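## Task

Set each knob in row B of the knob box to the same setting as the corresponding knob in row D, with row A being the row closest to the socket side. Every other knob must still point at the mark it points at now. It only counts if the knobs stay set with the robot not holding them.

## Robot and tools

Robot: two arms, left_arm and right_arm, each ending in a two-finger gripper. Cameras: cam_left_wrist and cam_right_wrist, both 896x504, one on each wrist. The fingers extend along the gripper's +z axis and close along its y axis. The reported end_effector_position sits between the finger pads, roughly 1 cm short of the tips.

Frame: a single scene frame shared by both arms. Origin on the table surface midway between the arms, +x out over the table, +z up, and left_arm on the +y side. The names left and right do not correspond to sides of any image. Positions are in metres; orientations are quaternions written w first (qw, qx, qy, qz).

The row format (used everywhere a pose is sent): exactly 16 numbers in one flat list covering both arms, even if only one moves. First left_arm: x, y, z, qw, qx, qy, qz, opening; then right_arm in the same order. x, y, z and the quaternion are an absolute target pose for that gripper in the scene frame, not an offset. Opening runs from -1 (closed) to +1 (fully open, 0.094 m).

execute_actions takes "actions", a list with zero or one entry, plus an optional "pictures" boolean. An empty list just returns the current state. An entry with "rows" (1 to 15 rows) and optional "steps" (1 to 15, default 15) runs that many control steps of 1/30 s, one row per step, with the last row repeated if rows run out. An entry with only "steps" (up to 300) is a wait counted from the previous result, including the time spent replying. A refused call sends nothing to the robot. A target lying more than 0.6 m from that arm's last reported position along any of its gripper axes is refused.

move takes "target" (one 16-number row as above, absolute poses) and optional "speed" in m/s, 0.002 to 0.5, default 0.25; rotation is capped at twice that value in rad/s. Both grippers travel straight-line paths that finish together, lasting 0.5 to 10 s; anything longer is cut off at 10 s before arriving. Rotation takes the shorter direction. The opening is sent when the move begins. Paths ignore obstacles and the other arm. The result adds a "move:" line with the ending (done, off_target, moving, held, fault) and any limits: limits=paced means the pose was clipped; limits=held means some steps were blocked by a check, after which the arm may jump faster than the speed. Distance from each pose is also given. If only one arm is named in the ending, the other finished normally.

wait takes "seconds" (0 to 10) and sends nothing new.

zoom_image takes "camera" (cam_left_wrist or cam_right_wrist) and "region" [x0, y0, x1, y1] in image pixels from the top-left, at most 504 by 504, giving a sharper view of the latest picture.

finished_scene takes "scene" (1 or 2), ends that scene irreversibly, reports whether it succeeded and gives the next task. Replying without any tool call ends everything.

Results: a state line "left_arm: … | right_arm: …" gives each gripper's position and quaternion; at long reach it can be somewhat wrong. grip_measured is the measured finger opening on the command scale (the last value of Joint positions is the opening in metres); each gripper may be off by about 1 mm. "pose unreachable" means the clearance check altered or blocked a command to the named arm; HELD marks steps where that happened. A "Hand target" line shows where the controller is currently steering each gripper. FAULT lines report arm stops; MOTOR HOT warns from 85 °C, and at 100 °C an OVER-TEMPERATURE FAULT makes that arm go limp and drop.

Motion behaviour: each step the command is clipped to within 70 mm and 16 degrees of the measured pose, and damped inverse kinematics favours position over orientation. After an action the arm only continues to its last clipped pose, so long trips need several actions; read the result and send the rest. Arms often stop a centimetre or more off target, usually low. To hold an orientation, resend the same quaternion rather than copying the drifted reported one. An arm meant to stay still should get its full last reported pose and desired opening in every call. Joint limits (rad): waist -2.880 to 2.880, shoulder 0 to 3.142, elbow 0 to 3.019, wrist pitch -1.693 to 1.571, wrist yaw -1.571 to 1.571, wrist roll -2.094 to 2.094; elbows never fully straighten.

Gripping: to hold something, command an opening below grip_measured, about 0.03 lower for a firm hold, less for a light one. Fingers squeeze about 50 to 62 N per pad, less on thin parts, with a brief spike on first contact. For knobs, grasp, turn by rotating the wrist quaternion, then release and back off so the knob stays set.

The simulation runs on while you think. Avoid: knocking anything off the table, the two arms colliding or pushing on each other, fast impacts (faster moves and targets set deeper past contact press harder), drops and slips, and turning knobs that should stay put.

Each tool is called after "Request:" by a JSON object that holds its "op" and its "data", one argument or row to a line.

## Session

Request:
{"op": "execute_actions", "data": {
  "actions": []
}}

Scene clock: 0.00 s of 8400.00 s.
left_arm: end_effector_position=(+0.5002, +0.5530, +0.1965) grip_measured=+1.000 end_effector_quat_wxyz=(+0.113, -0.011, +0.987, -0.114) | right_arm: end_effector_position=(+0.1675, -0.2446, +0.3455) grip_measured=+1.000 end_effector_quat_wxyz=(+0.509, +0.117, +0.853, -0.001)
Joint positions: left_arm=[ 0.857  1.774  1.632 -1.391  0.321  0.651  0.094] | right_arm=[ 1.314  0.661  0.882 -1.557  1.051  1.436  0.094]
Joint velocities: left_arm=[ 0.005 -0.015  0.002  0.002 -0.022 -0.022  0.   ] | right_arm=[-0.005 -0.005  0.012  0.017 -0.022  0.007  0.   ]
Hand target (left_arm): +0.506, +0.558, +0.213; +0.129, -0.008, +0.986, -0.102
Hand target (right_arm): +0.168, -0.243, +0.355; +0.510, +0.123, +0.851, +0.010

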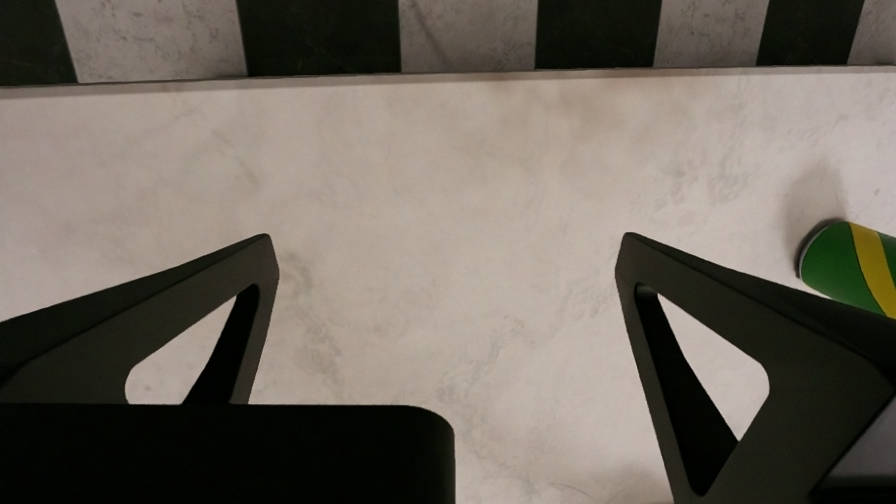

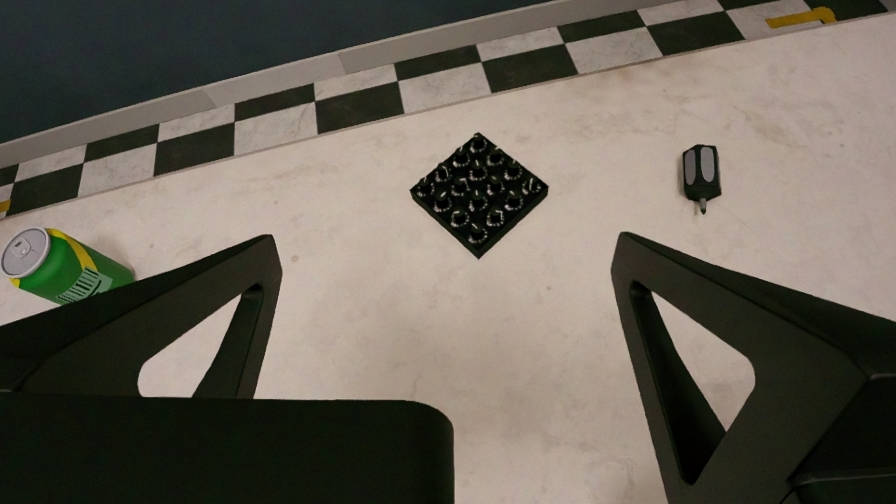

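Request:
{"op": "zoom_image", "data": {
  "camera": "cam_right_wrist",
  "region": [400, 120, 560, 270]
}}

Region (400, 120, 560, 270) of cam_right_wrist's 896x504 image, scaled by 3.150, with more detail than that image has; it fills the top 472 rows of this view, and the rest is white.

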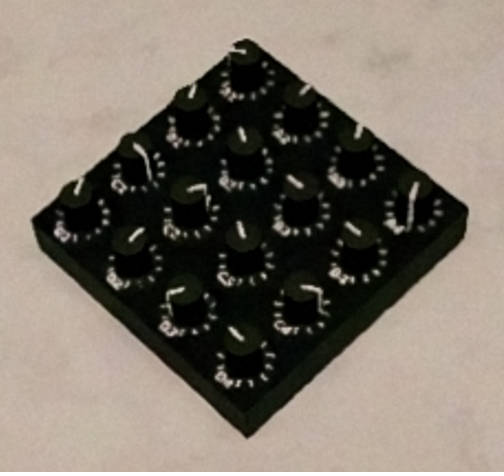

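Request:
{"op": "move", "data": {
  "target": [0.342, 0.493, 0.19, 0.6665, -0.236, 0.6665, 0.236, 1.0, 0.425, -0.289, 0.13, 0.0, -0.3907, 0.9205, 0.0, 1.0],
  "speed": 0.4
}}

Scene clock: 96.00 s of 8400.00 s.
left_arm: end_effector_position=(+0.3402, +0.4958, +0.1907) grip_measured=+1.000 end_effector_quat_wxyz=(+0.663, -0.234, +0.671, +0.236) | right_arm: end_effector_position=(+0.4080, -0.2893, +0.1100) grip_measured=+1.000 end_effector_quat_wxyz=(-0.026, -0.389, +0.921, +0.002)
Joint positions: left_arm=[0.867 1.123 0.186 0.926 0.011 0.006 0.094] | right_arm=[ 0.208  1.602  1.194 -1.215  0.006 -0.605  0.094]
Joint velocities: left_arm=[-0.005 -0.005 -0.007 -0.007 -0.066  0.037  0.   ] | right_arm=[-0.034  0.005  0.002 -0.002 -0.022 -0.066  0.   ]
Hand target (left_arm): +0.341, +0.493, +0.193; +0.670, -0.236, +0.665, +0.229
Hand target (right_arm): +0.423, -0.294, +0.126; -0.009, -0.390, +0.921, -0.002
Off the commanded pose (left_arm): 0.003 m, 1 deg.
Off the commanded pose (right_arm): 0.026 m, 3 deg.
After step 90, 90.40 s passed at rest.
move: off_target (right_arm)

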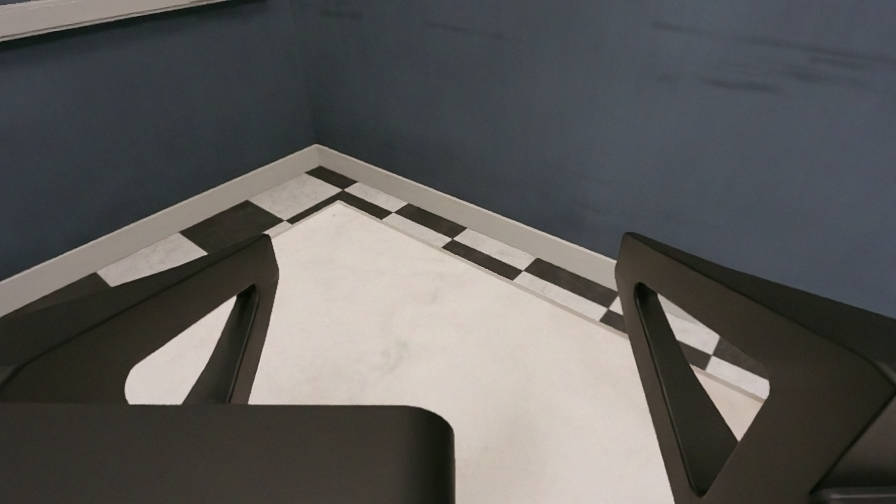

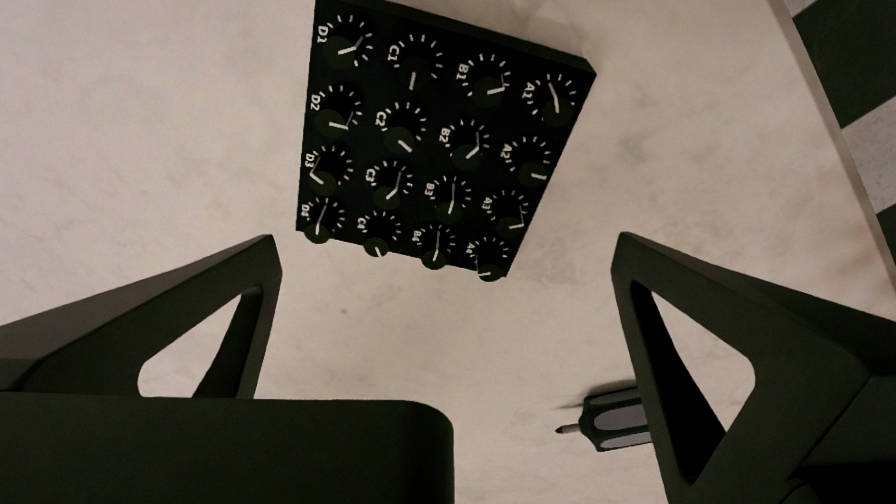

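Request:
{"op": "execute_actions", "data": {
  "actions": []
}}

Scene clock: 121.47 s of 8400.00 s.
left_arm: end_effector_position=(+0.3402, +0.4958, +0.1907) grip_measured=+1.000 end_effector_quat_wxyz=(+0.663, -0.235, +0.671, +0.235) | right_arm: end_effector_position=(+0.4080, -0.2893, +0.1100) grip_measured=+1.000 end_effector_quat_wxyz=(-0.026, -0.390, +0.920, +0.002)
Joint positions: left_arm=[0.867 1.123 0.186 0.926 0.011 0.005 0.094] | right_arm=[ 0.208  1.602  1.194 -1.215  0.006 -0.607  0.094]
Joint velocities: left_arm=[-0.015 -0.015 -0.002 -0.012  0.037 -0.066  0.   ] | right_arm=[-0.005 -0.015 -0.012  0.002  0.051  0.007  0.   ]
Hand target (left_arm): +0.341, +0.493, +0.193; +0.670, -0.236, +0.665, +0.229
Hand target (right_arm): +0.423, -0.294, +0.126; -0.009, -0.390, +0.921, -0.002
Off the commanded pose (left_arm): 0.003 m, 1 deg.
Off the commanded pose (right_arm): 0.026 m, 3 deg.
Steps of this call (steps 1 to 90: nothing new was sent; then 22.47 s passed at rest). Readings (end_effector_position):
1: left_arm (+0.3402, +0.4958, +0.1907) | right_arm (+0.4080, -0.2893, +0.1100)
2: left_arm (+0.3402, +0.4958, +0.1907) | right_arm (+0.4080, -0.2893, +0.1100)
4: left_arm (+0.3402, +0.4958, +0.1907) | right_arm (+0.4080, -0.2893, +0.1100)
8: left_arm (+0.3402, +0.4958, +0.1907) | right_arm (+0.4080, -0.2893, +0.1100)
90: the state above

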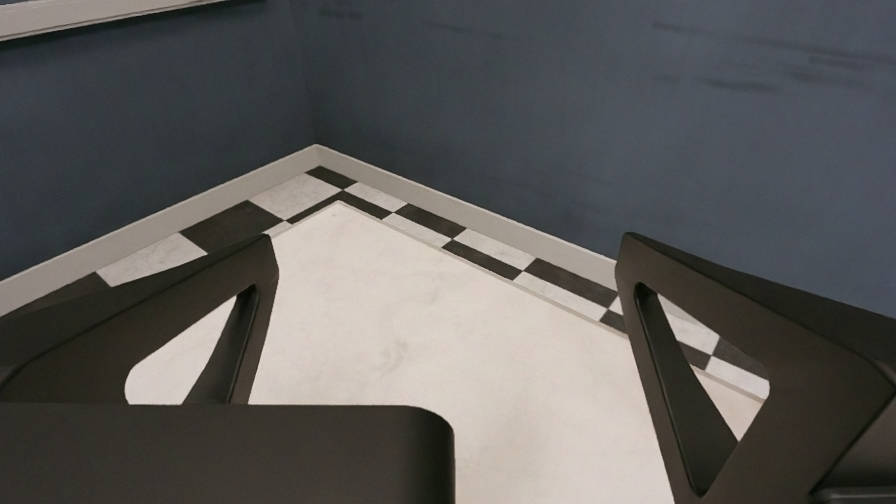

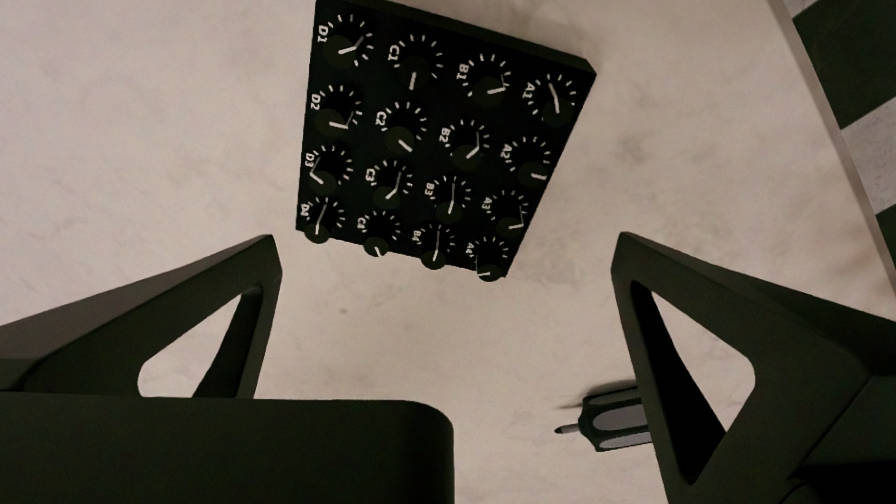

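Request:
{"op": "zoom_image", "data": {
  "camera": "cam_right_wrist",
  "region": [290, 0, 610, 290]
}}

Region (290, 0, 610, 290) of cam_right_wrist's 896x504 image, scaled by 1.575, with more detail than that image has; it fills the top 457 rows of this view, and the rest is white.

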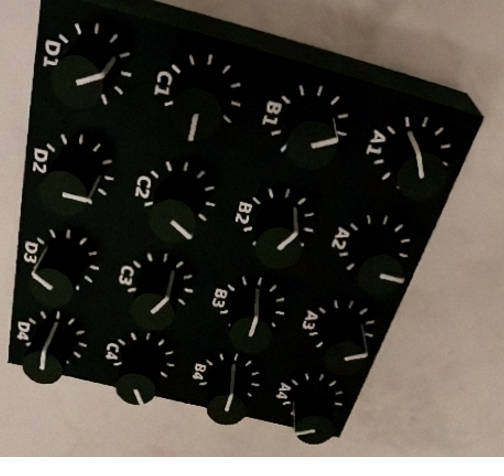

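Request:
{"op": "zoom_image", "data": {
  "camera": "cam_right_wrist",
  "region": [400, 40, 540, 280]
}}

Request:
{"op": "zoom_image", "data": {
  "camera": "cam_right_wrist",
  "region": [290, 5, 430, 250]
}}

Region (400, 40, 540, 280) of cam_right_wrist's 896x504 image, scaled by 2.100, with more detail than that image has; it fills the left 294 columns of this view, and the rest is white.

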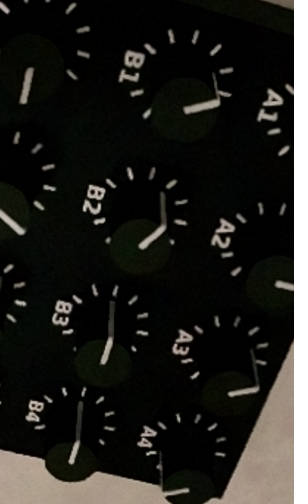

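Region (290, 5, 430, 250) of cam_right_wrist's 896x504 image, scaled by 2.057, with more detail than that image has; it fills the left 288 columns of this view, and the rest is white.

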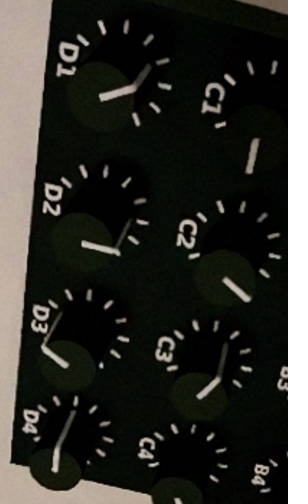

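Request:
{"op": "zoom_image", "data": {
  "camera": "cam_right_wrist",
  "region": [430, 110, 510, 180]
}}

Request:
{"op": "zoom_image", "data": {
  "camera": "cam_right_wrist",
  "region": [415, 165, 495, 235]
}}

Region (430, 110, 510, 180) of cam_right_wrist's 896x504 image, scaled by 6.300, with more detail than that image has; it fills the top 441 rows of this view, and the rest is white.

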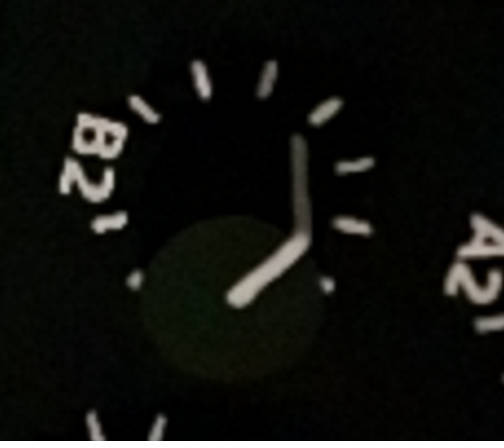

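Region (415, 165, 495, 235) of cam_right_wrist's 896x504 image, scaled by 6.300, with more detail than that image has; it fills the top 441 rows of this view, and the rest is white.

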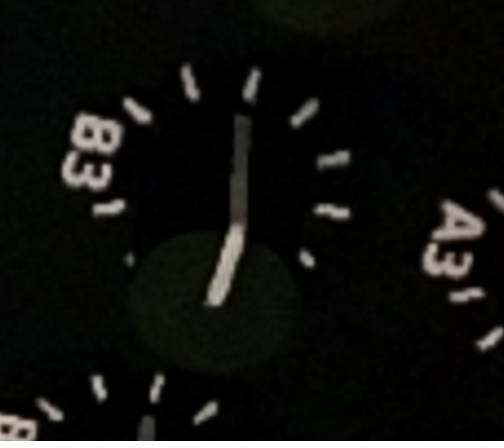

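Request:
{"op": "zoom_image", "data": {
  "camera": "cam_right_wrist",
  "region": [305, 5, 385, 75]
}}

Request:
{"op": "zoom_image", "data": {
  "camera": "cam_right_wrist",
  "region": [515, 65, 595, 135]
}}

Request:
{"op": "zoom_image", "data": {
  "camera": "cam_right_wrist",
  "region": [285, 185, 365, 255]
}}

Request:
{"op": "zoom_image", "data": {
  "camera": "cam_right_wrist",
  "region": [455, 225, 535, 295]
}}

Region (305, 5, 385, 75) of cam_right_wrist's 896x504 image, scaled by 6.300, with more detail than that image has; it fills the top 441 rows of this view, and the rest is white.

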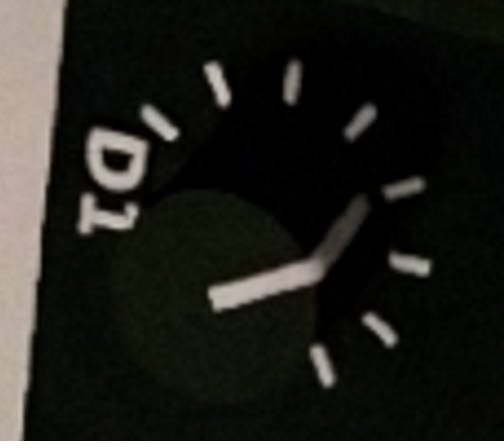

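Region (515, 65, 595, 135) of cam_right_wrist's 896x504 image, scaled by 6.300, with more detail than that image has; it fills the top 441 rows of this view, and the rest is white.

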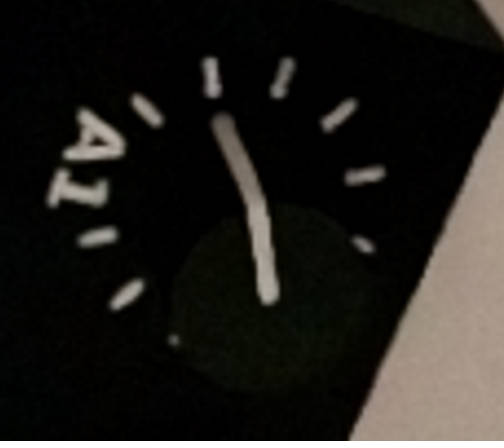

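Region (285, 185, 365, 255) of cam_right_wrist's 896x504 image, scaled by 6.300, with more detail than that image has; it fills the top 441 rows of this view, and the rest is white.

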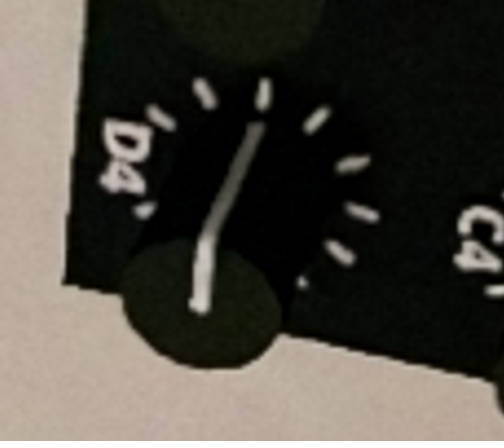

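Region (455, 225, 535, 295) of cam_right_wrist's 896x504 image, scaled by 6.300, with more detail than that image has; it fills the top 441 rows of this view, and the rest is white.

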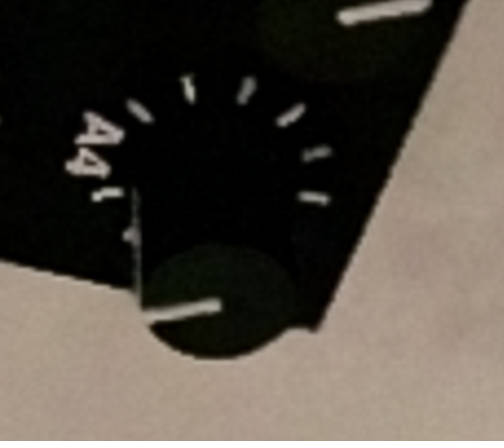

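Request:
{"op": "zoom_image", "data": {
  "camera": "cam_right_wrist",
  "region": [240, 220, 320, 300]
}}

Request:
{"op": "zoom_image", "data": {
  "camera": "cam_right_wrist",
  "region": [580, 220, 660, 300]
}}

Request:
{"op": "zoom_image", "data": {
  "camera": "cam_left_wrist",
  "region": [240, 220, 320, 300]
}}

Request:
{"op": "zoom_image", "data": {
  "camera": "cam_left_wrist",
  "region": [580, 220, 660, 300]
}}

Region (240, 220, 320, 300) of cam_right_wrist's 896x504 image, scaled by 6.300, with more detail than that image has.

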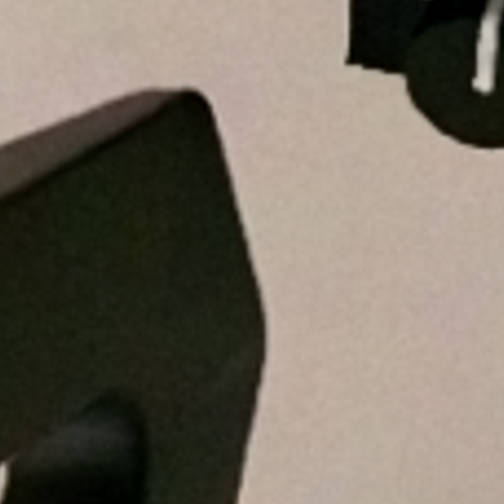

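Region (580, 220, 660, 300) of cam_right_wrist's 896x504 image, scaled by 6.300, with more detail than that image has.

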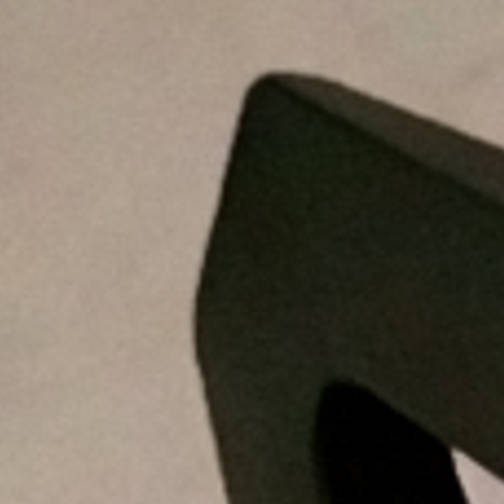

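Region (240, 220, 320, 300) of cam_left_wrist's 896x504 image, scaled by 6.300, with more detail than that image has.

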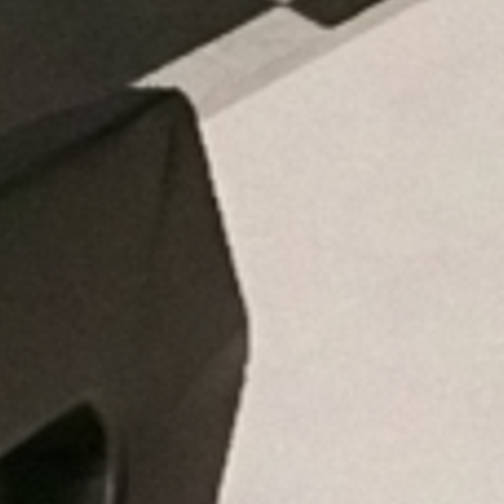

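Region (580, 220, 660, 300) of cam_left_wrist's 896x504 image, scaled by 6.300, with more detail than that image has.

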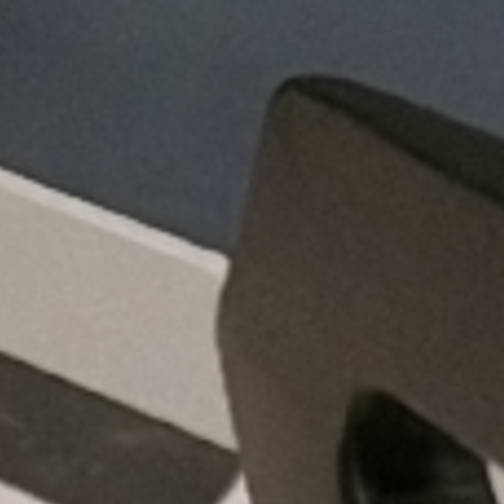

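Request:
{"op": "move", "data": {
  "target": [0.342, 0.493, 0.19, 0.6665, -0.236, 0.6665, 0.236, 1.0, 0.4095, -0.2982, 0.056, 0, -0.3907, 0.9205, 0, -0.58],
  "speed": 0.08
}}

Scene clock: 242.53 s of 8400.00 s.
left_arm: end_effector_position=(+0.3408, +0.4962, +0.1897) grip_measured=+1.000 end_effector_quat_wxyz=(+0.662, -0.238, +0.670, +0.239) | right_arm: end_effector_position=(+0.4042, -0.2925, +0.0589) grip_measured=-0.578 end_effector_quat_wxyz=(-0.003, -0.391, +0.920, -0.001)
Joint positions: left_arm=[ 0.859  1.134  0.186  0.939 -0.007  0.005  0.094] | right_arm=[ 0.201  1.627  1.076 -1.025  0.003 -0.617  0.02 ]
Joint velocities: left_arm=[-0.015 -0.005 -0.032  0.002 -0.095 -0.037  0.   ] | right_arm=[-0.005 -0.005 -0.012 -0.002  0.066 -0.095  0.   ]
Hand target (left_arm): +0.342, +0.493, +0.190; +0.666, -0.236, +0.667, +0.236
Hand target (right_arm): +0.409, -0.298, +0.056; +0.000, -0.390, +0.921, +0.000
Off the commanded pose (left_arm): 0.003 m, 1 deg.
Off the commanded pose (right_arm): 0.008 m, 0 deg.
After step 90, 117.00 s passed at rest.
move: done

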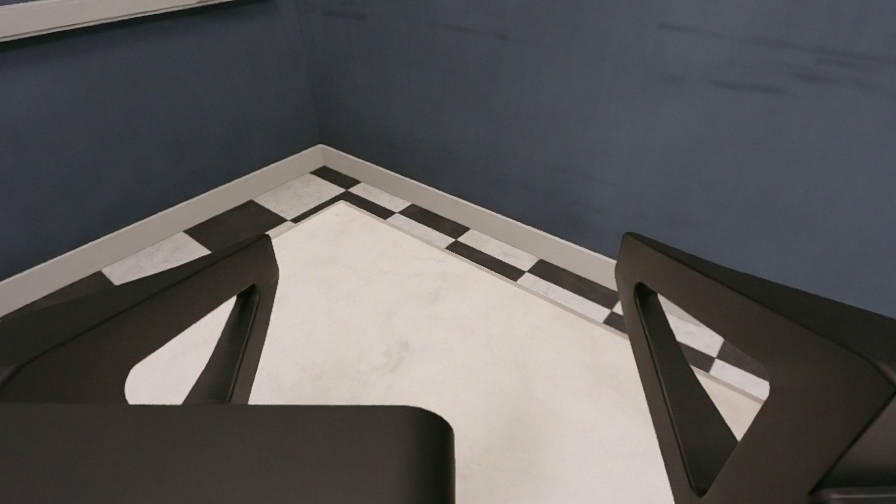

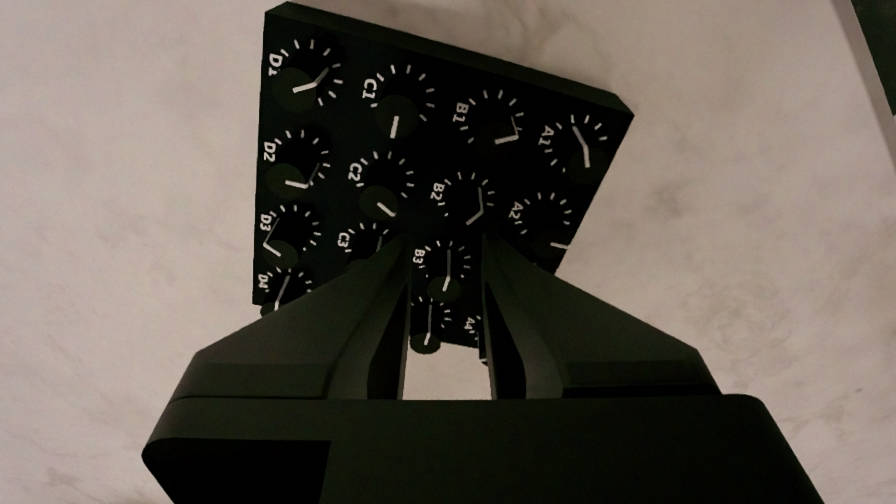

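Request:
{"op": "zoom_image", "data": {
  "camera": "cam_right_wrist",
  "region": [400, 160, 520, 280]
}}

Request:
{"op": "zoom_image", "data": {
  "camera": "cam_right_wrist",
  "region": [340, 140, 440, 240]
}}

Request:
{"op": "zoom_image", "data": {
  "camera": "cam_right_wrist",
  "region": [495, 180, 595, 280]
}}

Request:
{"op": "zoom_image", "data": {
  "camera": "cam_right_wrist",
  "region": [445, 80, 545, 180]
}}

Region (400, 160, 520, 280) of cam_right_wrist's 896x504 image, scaled by 4.200, with more detail than that image has.

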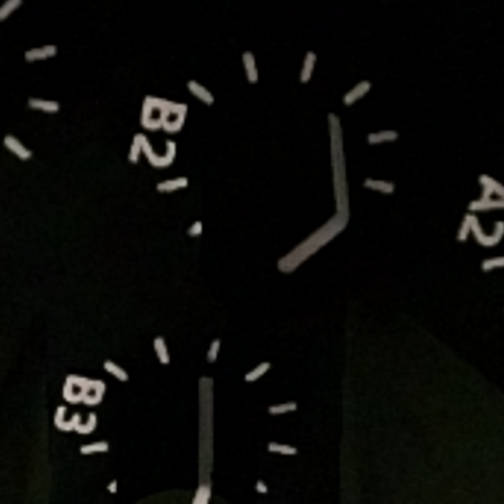

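Region (340, 140, 440, 240) of cam_right_wrist's 896x504 image, scaled by 5.040, with more detail than that image has.

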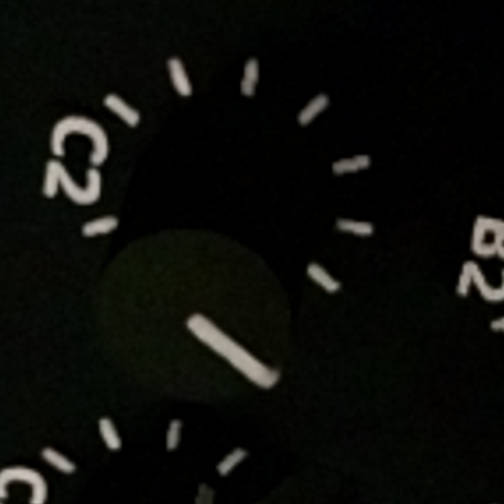

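Region (495, 180, 595, 280) of cam_right_wrist's 896x504 image, scaled by 5.040, with more detail than that image has.

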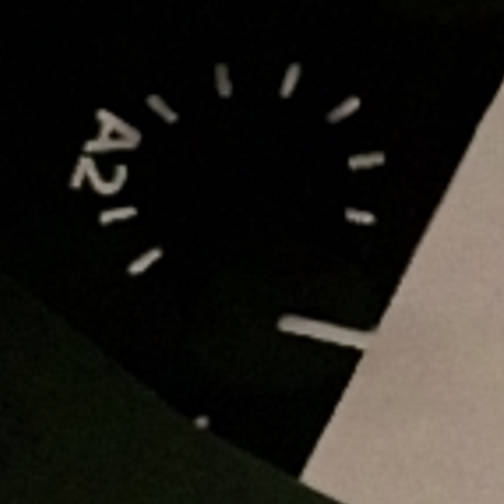

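Region (445, 80, 545, 180) of cam_right_wrist's 896x504 image, scaled by 5.040, with more detail than that image has.

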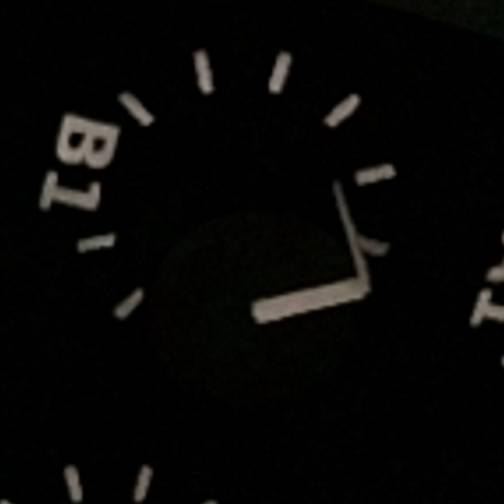

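Request:
{"op": "execute_actions", "data": {
  "actions": [
    {"rows": [[0.342,0.493,0.19,0.6665,-0.236,0.6665,0.236,1.0,0.41011,-0.29899,0.0560,0,-0.3907,0.9205,0,-0.58],[0.342,0.493,0.19,0.6665,-0.236,0.6665,0.236,1.0,0.41080,-0.30020,0.05556,0,-0.3907,0.9205,0,-0.58],[0.342,0.493,0.19,0.6665,-0.236,0.6665,0.236,1.0,0.41149,-0.30141,0.05434,0,-0.3907,0.9205,0,-0.58],[0.342,0.493,0.19,0.6665,-0.236,0.6665,0.236,1.0,0.41232,-0.30216,0.0525,0,-0.3907,0.9205,0,-0.58],[0.342,0.493,0.19,0.6665,-0.236,0.6665,0.236,1.0,0.41300,-0.30203,0.05019,0,-0.3907,0.9205,0,-0.58],[0.342,0.493,0.19,0.6665,-0.236,0.6665,0.236,1.0,0.41391,-0.30187,0.04757,0,-0.3907,0.9205,0,-0.58],[0.342,0.493,0.19,0.6665,-0.236,0.6665,0.236,1.0,0.41481,-0.30170,0.0448,0,-0.3907,0.9205,0,-0.58],[0.342,0.493,0.19,0.6665,-0.236,0.6665,0.236,1.0,0.41481,-0.30170,0.04203,0,-0.3907,0.9205,0,-0.58],[0.342,0.493,0.19,0.6665,-0.236,0.6665,0.236,1.0,0.41481,-0.30170,0.03941,0,-0.3907,0.9205,0,-0.58],[0.342,0.493,0.19,0.6665,-0.236,0.6665,0.236,1.0,0.41481,-0.30170,0.0371,0,-0.3907,0.9205,0,-0.58],[0.342,0.493,0.19,0.6665,-0.236,0.6665,0.236,1.0,0.41481,-0.30170,0.03526,0,-0.3907,0.9205,0,-0.58],[0.342,0.493,0.19,0.6665,-0.236,0.6665,0.236,1.0,0.41481,-0.30170,0.03404,0,-0.3907,0.9205,0,-0.58],[0.342,0.493,0.19,0.6665,-0.236,0.6665,0.236,1.0,0.41481,-0.30170,0.0336,0,-0.3907,0.9205,0,-0.58],[0.342,0.493,0.19,0.6665,-0.236,0.6665,0.236,1.0,0.41481,-0.30170,0.0336,0,-0.3907,0.9205,0,-0.58],[0.342,0.493,0.19,0.6665,-0.236,0.6665,0.236,1.0,0.41481,-0.30170,0.0336,0,-0.3907,0.9205,0,-0.70]], "steps": 15}
  ]
}}

Scene clock: 354.20 s of 8400.00 s.
left_arm: end_effector_position=(+0.3408, +0.4962, +0.1897) grip_measured=+1.000 end_effector_quat_wxyz=(+0.662, -0.238, +0.670, +0.239) | right_arm: end_effector_position=(+0.4107, -0.2961, +0.0381) grip_measured=-0.654 end_effector_quat_wxyz=(-0.002, -0.391, +0.920, -0.001)
Joint positions: left_arm=[ 0.859  1.134  0.186  0.939 -0.007  0.005  0.094] | right_arm=[ 0.191  1.67   1.067 -0.971  0.003 -0.627  0.016]
Joint velocities: left_arm=[-0.005 -0.015 -0.002 -0.007  0.022  0.007  0.   ] | right_arm=[-0.005  0.063 -0.056  0.017 -0.007  0.037 -0.09 ]
Hand target (left_arm): +0.342, +0.493, +0.190; +0.666, -0.236, +0.667, +0.236
Hand target (right_arm): +0.414, -0.302, +0.034; -0.000, -0.391, +0.921, +0.000
Off the commanded pose (left_arm): 0.003 m, 1 deg.
Off the commanded pose (right_arm): 0.008 m, 0 deg.
Steps of this call (steps 1 to 90: nothing new was sent; then 108.17 s passed at rest; steps 91 to 105: all 15 steps of this action). Readings (end_effector_position):
91: left_arm (+0.3408, +0.4962, +0.1897) | right_arm (+0.4042, -0.2925, +0.0589)
92: left_arm (+0.3408, +0.4962, +0.1897) | right_arm (+0.4042, -0.2927, +0.0589)
94: left_arm (+0.3408, +0.4962, +0.1897) | right_arm (+0.4049, -0.2932, +0.0588)
98: left_arm (+0.3408, +0.4962, +0.1897) | right_arm (+0.4092, -0.2955, +0.0547)
105: the state above

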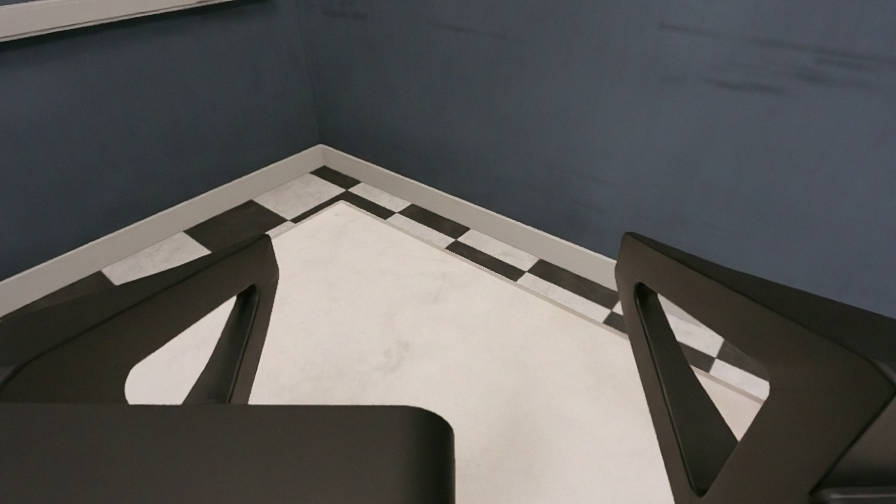

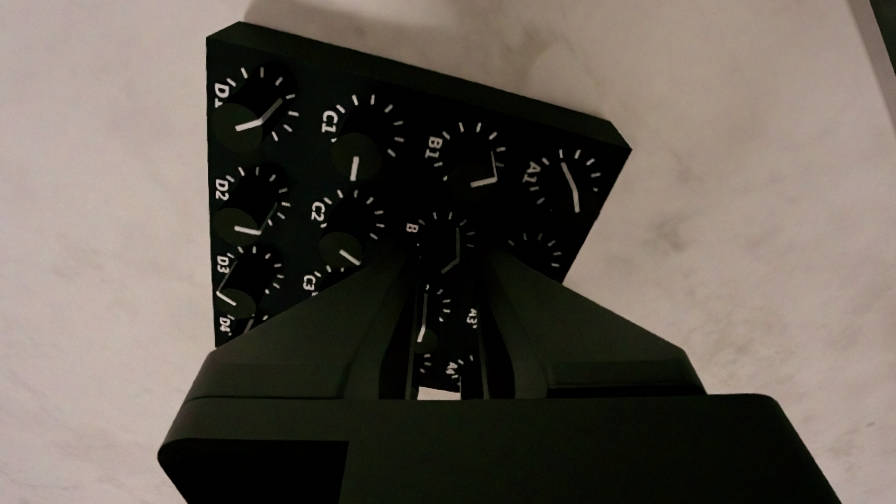

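Request:
{"op": "move", "data": {
  "target": [0.342, 0.493, 0.19, 0.6665, -0.236, 0.6665, 0.236, 1.0, 0.41481, -0.3017, 0.0336, 0, 0.13917, 0.99027, 0, -0.79],
  "speed": 0.5
}}

Scene clock: 377.27 s of 8400.00 s.
left_arm: end_effector_position=(+0.3408, +0.4962, +0.1897) grip_measured=+1.000 end_effector_quat_wxyz=(+0.662, -0.238, +0.670, +0.239) | right_arm: end_effector_position=(+0.4098, -0.2960, +0.0360) grip_measured=-0.779 end_effector_quat_wxyz=(-0.003, +0.123, +0.992, -0.001)
Joint positions: left_arm=[ 0.859  1.134  0.186  0.939 -0.007  0.005  0.094] | right_arm=[ 0.19   1.673  1.065 -0.969 -0.     0.423  0.01 ]
Joint velocities: left_arm=[-0.015 -0.015  0.002 -0.007  0.081  0.081  0.   ] | right_arm=[ 0.015  0.005 -0.017 -0.002 -0.037  0.007  0.   ]
Hand target (left_arm): +0.342, +0.493, +0.190; +0.666, -0.236, +0.667, +0.236
Hand target (right_arm): +0.415, -0.302, +0.034; -0.000, +0.139, +0.990, +0.000
Off the commanded pose (left_arm): 0.003 m, 1 deg.
Off the commanded pose (right_arm): 0.008 m, 2 deg.
After step 90, 18.23 s passed at rest.
move: done

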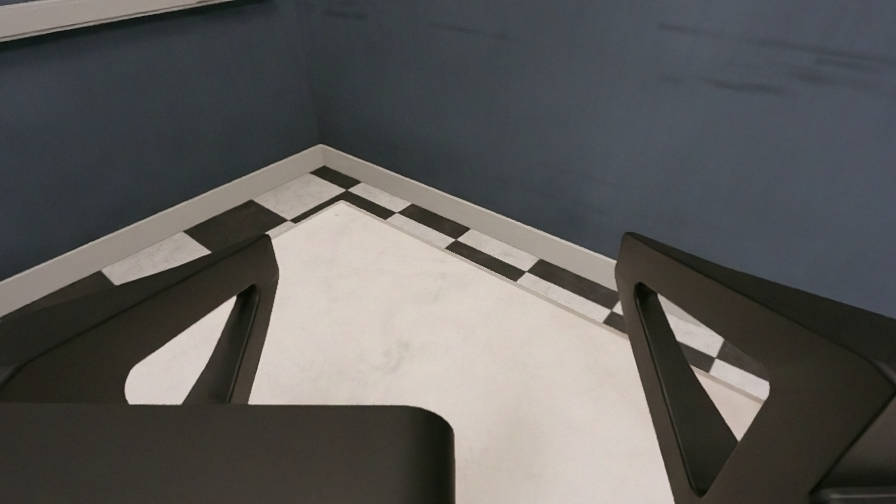

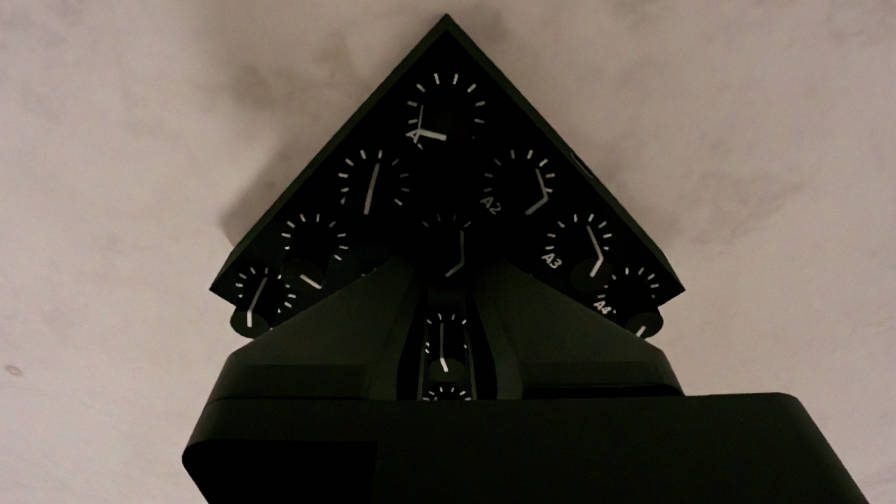

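Request:
{"op": "execute_actions", "data": {
  "actions": [
    {"rows": [[0.342,0.493,0.19,0.6665,-0.236,0.6665,0.236,1.0,0.41298,-0.30200,0.03795,-0.0006,0.13917,0.99027,-0.0002,-0.52],[0.342,0.493,0.19,0.6665,-0.236,0.6665,0.236,1.0,0.41081,-0.30235,0.04127,-0.0025,0.13917,0.99027,-0.0008,-0.52],[0.342,0.493,0.19,0.6665,-0.236,0.6665,0.236,1.0,0.41105,-0.30231,0.04238,-0.0012,0.13917,0.99027,-0.0004,-0.52],[0.342,0.493,0.19,0.6665,-0.236,0.6665,0.236,1.0,0.41169,-0.30221,0.04549,0.0024,0.13917,0.99027,0.0007,-0.52],[0.342,0.493,0.19,0.6665,-0.236,0.6665,0.236,1.0,0.41236,-0.30210,0.05004,0.0072,0.13917,0.99027,0.0022,-0.52],[0.342,0.493,0.19,0.6665,-0.236,0.6665,0.236,1.0,0.41271,-0.30204,0.05555,0.0122,0.13917,0.99027,0.0038,-0.52],[0.342,0.493,0.19,0.6665,-0.236,0.6665,0.236,1.0,0.41273,-0.30204,0.06153,0.0171,0.13917,0.99027,0.0053,-0.52],[0.342,0.493,0.19,0.6665,-0.236,0.6665,0.236,1.0,0.41248,-0.30208,0.06750,0.0216,0.13917,0.99027,0.0067,-0.52],[0.342,0.493,0.19,0.6665,-0.236,0.6665,0.236,1.0,0.41088,-0.30285,0.07202,0.0241,0.13917,0.99027,0.0074,-0.52],[0.342,0.493,0.19,0.6665,-0.236,0.6665,0.236,1.0,0.40735,-0.30470,0.07405,0.0233,0.13917,0.99027,0.0071,-0.52],[0.342,0.493,0.19,0.6665,-0.236,0.6665,0.236,1.0,0.40269,-0.30717,0.07374,0.0199,0.13917,0.99027,0.0060,-0.52],[0.342,0.493,0.19,0.6665,-0.236,0.6665,0.236,1.0,0.39760,-0.30979,0.07124,0.0142,0.13917,0.99027,0.0042,-0.52],[0.342,0.493,0.19,0.6665,-0.236,0.6665,0.236,1.0,0.39297,-0.31217,0.06800,0.0082,0.13917,0.99027,0.0024,-0.52],[0.342,0.493,0.19,0.6665,-0.236,0.6665,0.236,1.0,0.38981,-0.31385,0.06566,0.0043,0.13917,0.99027,0.0013,-0.52],[0.342,0.493,0.19,0.6665,-0.236,0.6665,0.236,1.0,0.38870,-0.31448,0.06478,0.0030,0.13917,0.99027,0.0009,-0.52]], "steps": 15}
  ]
}}

Scene clock: 497.77 s of 8400.00 s.
left_arm: end_effector_position=(+0.3408, +0.4962, +0.1897) grip_measured=+1.000 end_effector_quat_wxyz=(+0.662, -0.238, +0.670, +0.239) | right_arm: end_effector_position=(+0.3975, -0.3015, +0.0702) grip_measured=-0.522 end_effector_quat_wxyz=(+0.017, +0.129, +0.992, +0.006)
Joint positions: left_arm=[ 0.859  1.134  0.186  0.939 -0.007  0.005  0.094] | right_arm=[ 0.182  1.567  1.036 -1.003 -0.     0.426  0.022]
Joint velocities: left_arm=[-0.005 -0.005 -0.002  0.002 -0.022 -0.095  0.   ] | right_arm=[-0.103 -0.22  -0.154 -0.12  -0.037 -0.022 -0.   ]
Hand target (left_arm): +0.342, +0.493, +0.190; +0.666, -0.236, +0.667, +0.236
Hand target (right_arm): +0.389, -0.314, +0.065; +0.002, +0.139, +0.990, +0.001
Off the commanded pose (left_arm): 0.003 m, 1 deg.
Off the commanded pose (right_arm): 0.017 m, 2 deg.
Steps of this call (steps 1 to 90: nothing new was sent; then 117.00 s passed at rest; steps 91 to 105: all 15 steps of this action). Readings (end_effector_position):
91: left_arm (+0.3408, +0.4962, +0.1897) | right_arm (+0.4098, -0.2960, +0.0360)
92: left_arm (+0.3408, +0.4962, +0.1897) | right_arm (+0.4097, -0.2960, +0.0360)
94: left_arm (+0.3408, +0.4962, +0.1897) | right_arm (+0.4094, -0.2961, +0.0360)
98: left_arm (+0.3408, +0.4962, +0.1897) | right_arm (+0.4094, -0.2961, +0.0422)
105: the state above

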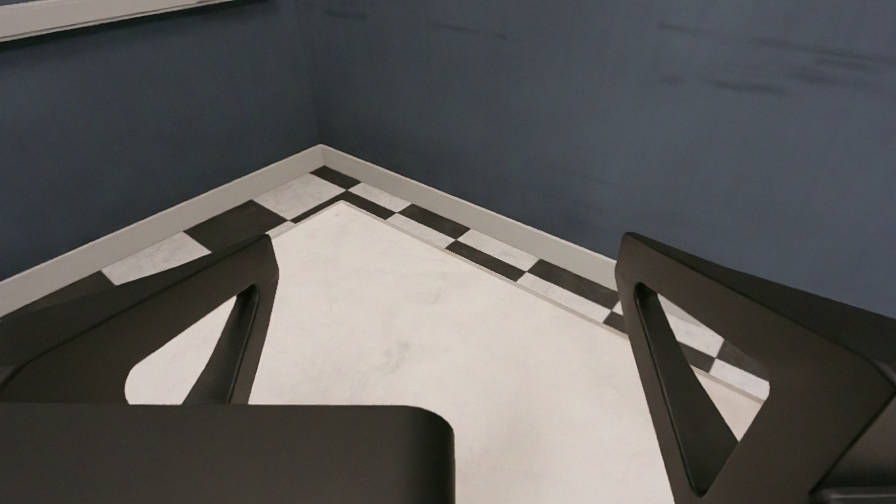

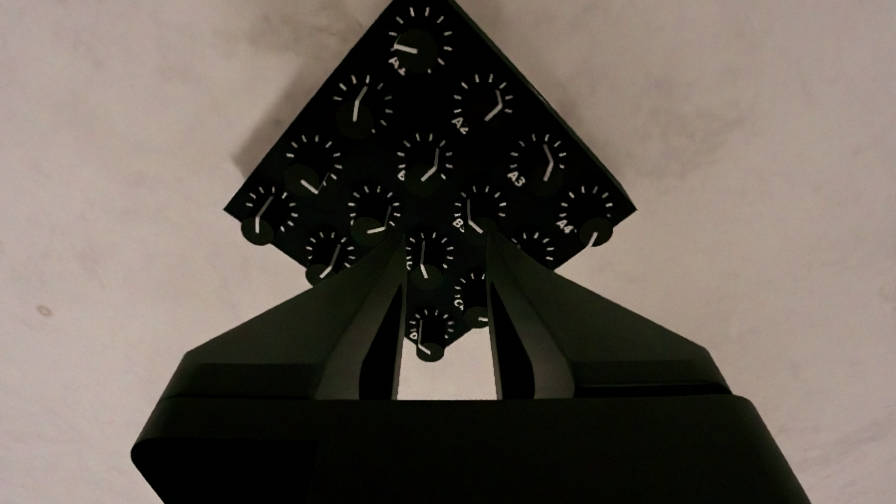

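Request:
{"op": "zoom_image", "data": {
  "camera": "cam_right_wrist",
  "region": [380, 60, 560, 260]
}}

Region (380, 60, 560, 260) of cam_right_wrist's 896x504 image, scaled by 2.520, with more detail than that image has; it fills the left 454 columns of this view, and the rest is white.

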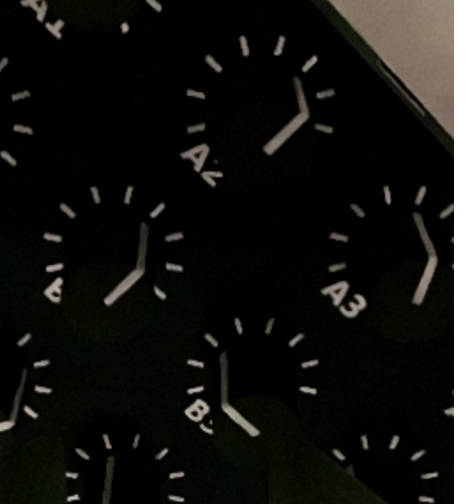

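Request:
{"op": "execute_actions", "data": {
  "actions": [
    {"rows": [[0.342,0.493,0.19,0.6665,-0.236,0.6665,0.236,1.0,0.39332,-0.31412,0.06193,0.0108,0.13917,0.99027,0.0031,-0.52],[0.342,0.493,0.19,0.6665,-0.236,0.6665,0.236,1.0,0.39268,-0.31468,0.06057,0.0091,0.13917,0.99027,0.0026,-0.52],[0.342,0.493,0.19,0.6665,-0.236,0.6665,0.236,1.0,0.39209,-0.31522,0.05849,0.0073,0.13917,0.99027,0.0021,-0.52],[0.342,0.493,0.19,0.6665,-0.236,0.6665,0.236,1.0,0.39144,-0.31561,0.05586,0.0052,0.13917,0.99027,0.0015,-0.52],[0.342,0.493,0.19,0.6665,-0.236,0.6665,0.236,1.0,0.39081,-0.31570,0.05284,0.0033,0.13917,0.99027,0.0009,-0.52],[0.342,0.493,0.19,0.6665,-0.236,0.6665,0.236,1.0,0.39027,-0.31577,0.04958,0.0015,0.13917,0.99027,0.0004,-0.52],[0.342,0.493,0.19,0.6665,-0.236,0.6665,0.236,1.0,0.38991,-0.31582,0.04624,-0.0001,0.13917,0.99027,0.0,-0.52],[0.342,0.493,0.19,0.6665,-0.236,0.6665,0.236,1.0,0.38956,-0.31587,0.04298,-0.0014,0.13917,0.99027,-0.0004,-0.52],[0.342,0.493,0.19,0.6665,-0.236,0.6665,0.236,1.0,0.38943,-0.31589,0.03995,-0.0025,0.13917,0.99027,-0.0007,-0.52],[0.342,0.493,0.19,0.6665,-0.236,0.6665,0.236,1.0,0.38952,-0.31588,0.03732,-0.0031,0.13917,0.99027,-0.0009,-0.52],[0.342,0.493,0.19,0.6665,-0.236,0.6665,0.236,1.0,0.38966,-0.31586,0.03525,-0.0032,0.13917,0.99027,-0.0009,-0.52],[0.342,0.493,0.19,0.6665,-0.236,0.6665,0.236,1.0,0.39006,-0.31580,0.03389,-0.0027,0.13917,0.99027,-0.0008,-0.52],[0.342,0.493,0.19,0.6665,-0.236,0.6665,0.236,1.0,0.39071,-0.31571,0.0334,-0.0016,0.13917,0.99027,-0.0005,-0.52],[0.342,0.493,0.19,0.6665,-0.236,0.6665,0.236,1.0,0.39131,-0.31563,0.0334,-0.0004,0.13917,0.99027,-0.0001,-0.60],[0.342,0.493,0.19,0.6665,-0.236,0.6665,0.236,1.0,0.39151,-0.31560,0.0334,0.0,0.13917,0.99027,0.0,-0.70]], "steps": 15}
  ]
}}

Scene clock: 584.00 s of 8400.00 s.
left_arm: end_effector_position=(+0.3408, +0.4962, +0.1897) grip_measured=+1.000 end_effector_quat_wxyz=(+0.662, -0.238, +0.670, +0.239) | right_arm: end_effector_position=(+0.3850, -0.3089, +0.0362) grip_measured=-0.657 end_effector_quat_wxyz=(-0.006, +0.135, +0.991, -0.002)
Joint positions: left_arm=[ 0.859  1.134  0.186  0.939 -0.007  0.005  0.094] | right_arm=[ 0.17   1.615  0.989 -0.957 -0.     0.426  0.016]
Joint velocities: left_arm=[ 0.005  0.005 -0.012  0.012  0.051 -0.022  0.   ] | right_arm=[ 0.005  0.093 -0.017  0.066 -0.051 -0.066 -0.084]
Hand target (left_arm): +0.342, +0.493, +0.190; +0.666, -0.236, +0.667, +0.236
Hand target (right_arm): +0.391, -0.316, +0.034; -0.000, +0.139, +0.990, -0.000
Off the commanded pose (left_arm): 0.003 m, 1 deg.
Off the commanded pose (right_arm): 0.010 m, 1 deg.
Steps of this call (steps 1 to 90: nothing new was sent; then 82.73 s passed at rest; steps 91 to 105: all 15 steps of this action). Readings (end_effector_position):
91: left_arm (+0.3408, +0.4962, +0.1897) | right_arm (+0.3897, -0.3078, +0.0669)
92: left_arm (+0.3408, +0.4962, +0.1897) | right_arm (+0.3898, -0.3078, +0.0668)
94: left_arm (+0.3408, +0.4962, +0.1897) | right_arm (+0.3897, -0.3078, +0.0660)
98: left_arm (+0.3408, +0.4962, +0.1897) | right_arm (+0.3884, -0.3084, +0.0587)
105: the state above

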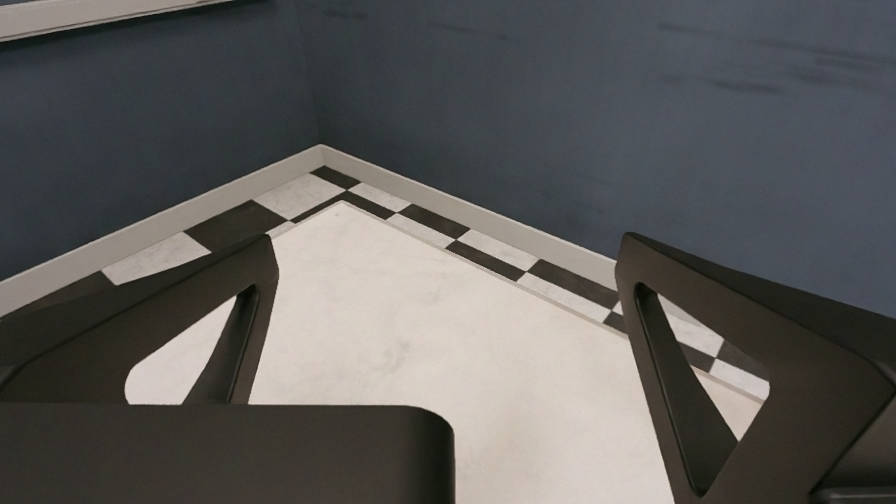

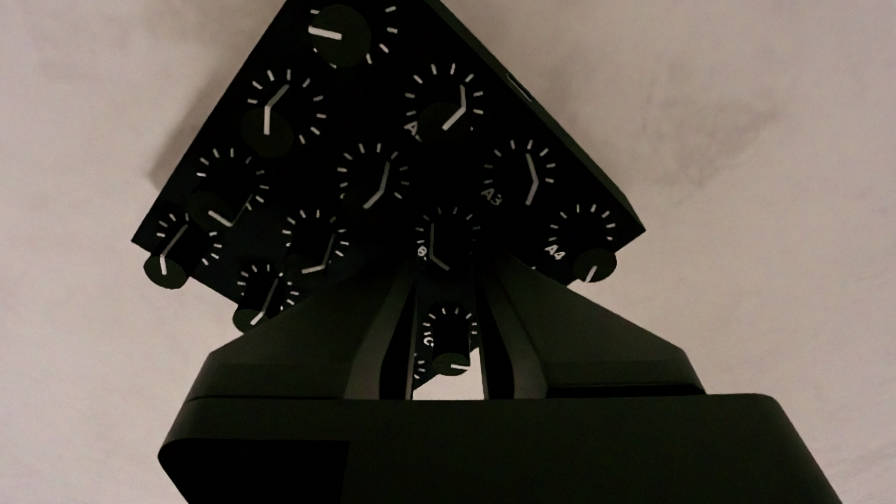

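Request:
{"op": "zoom_image", "data": {
  "camera": "cam_right_wrist",
  "region": [395, 195, 505, 305]
}}

Region (395, 195, 505, 305) of cam_right_wrist's 896x504 image, scaled by 4.582, with more detail than that image has.

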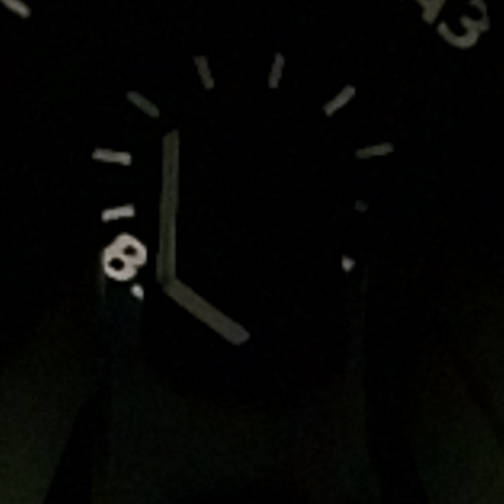

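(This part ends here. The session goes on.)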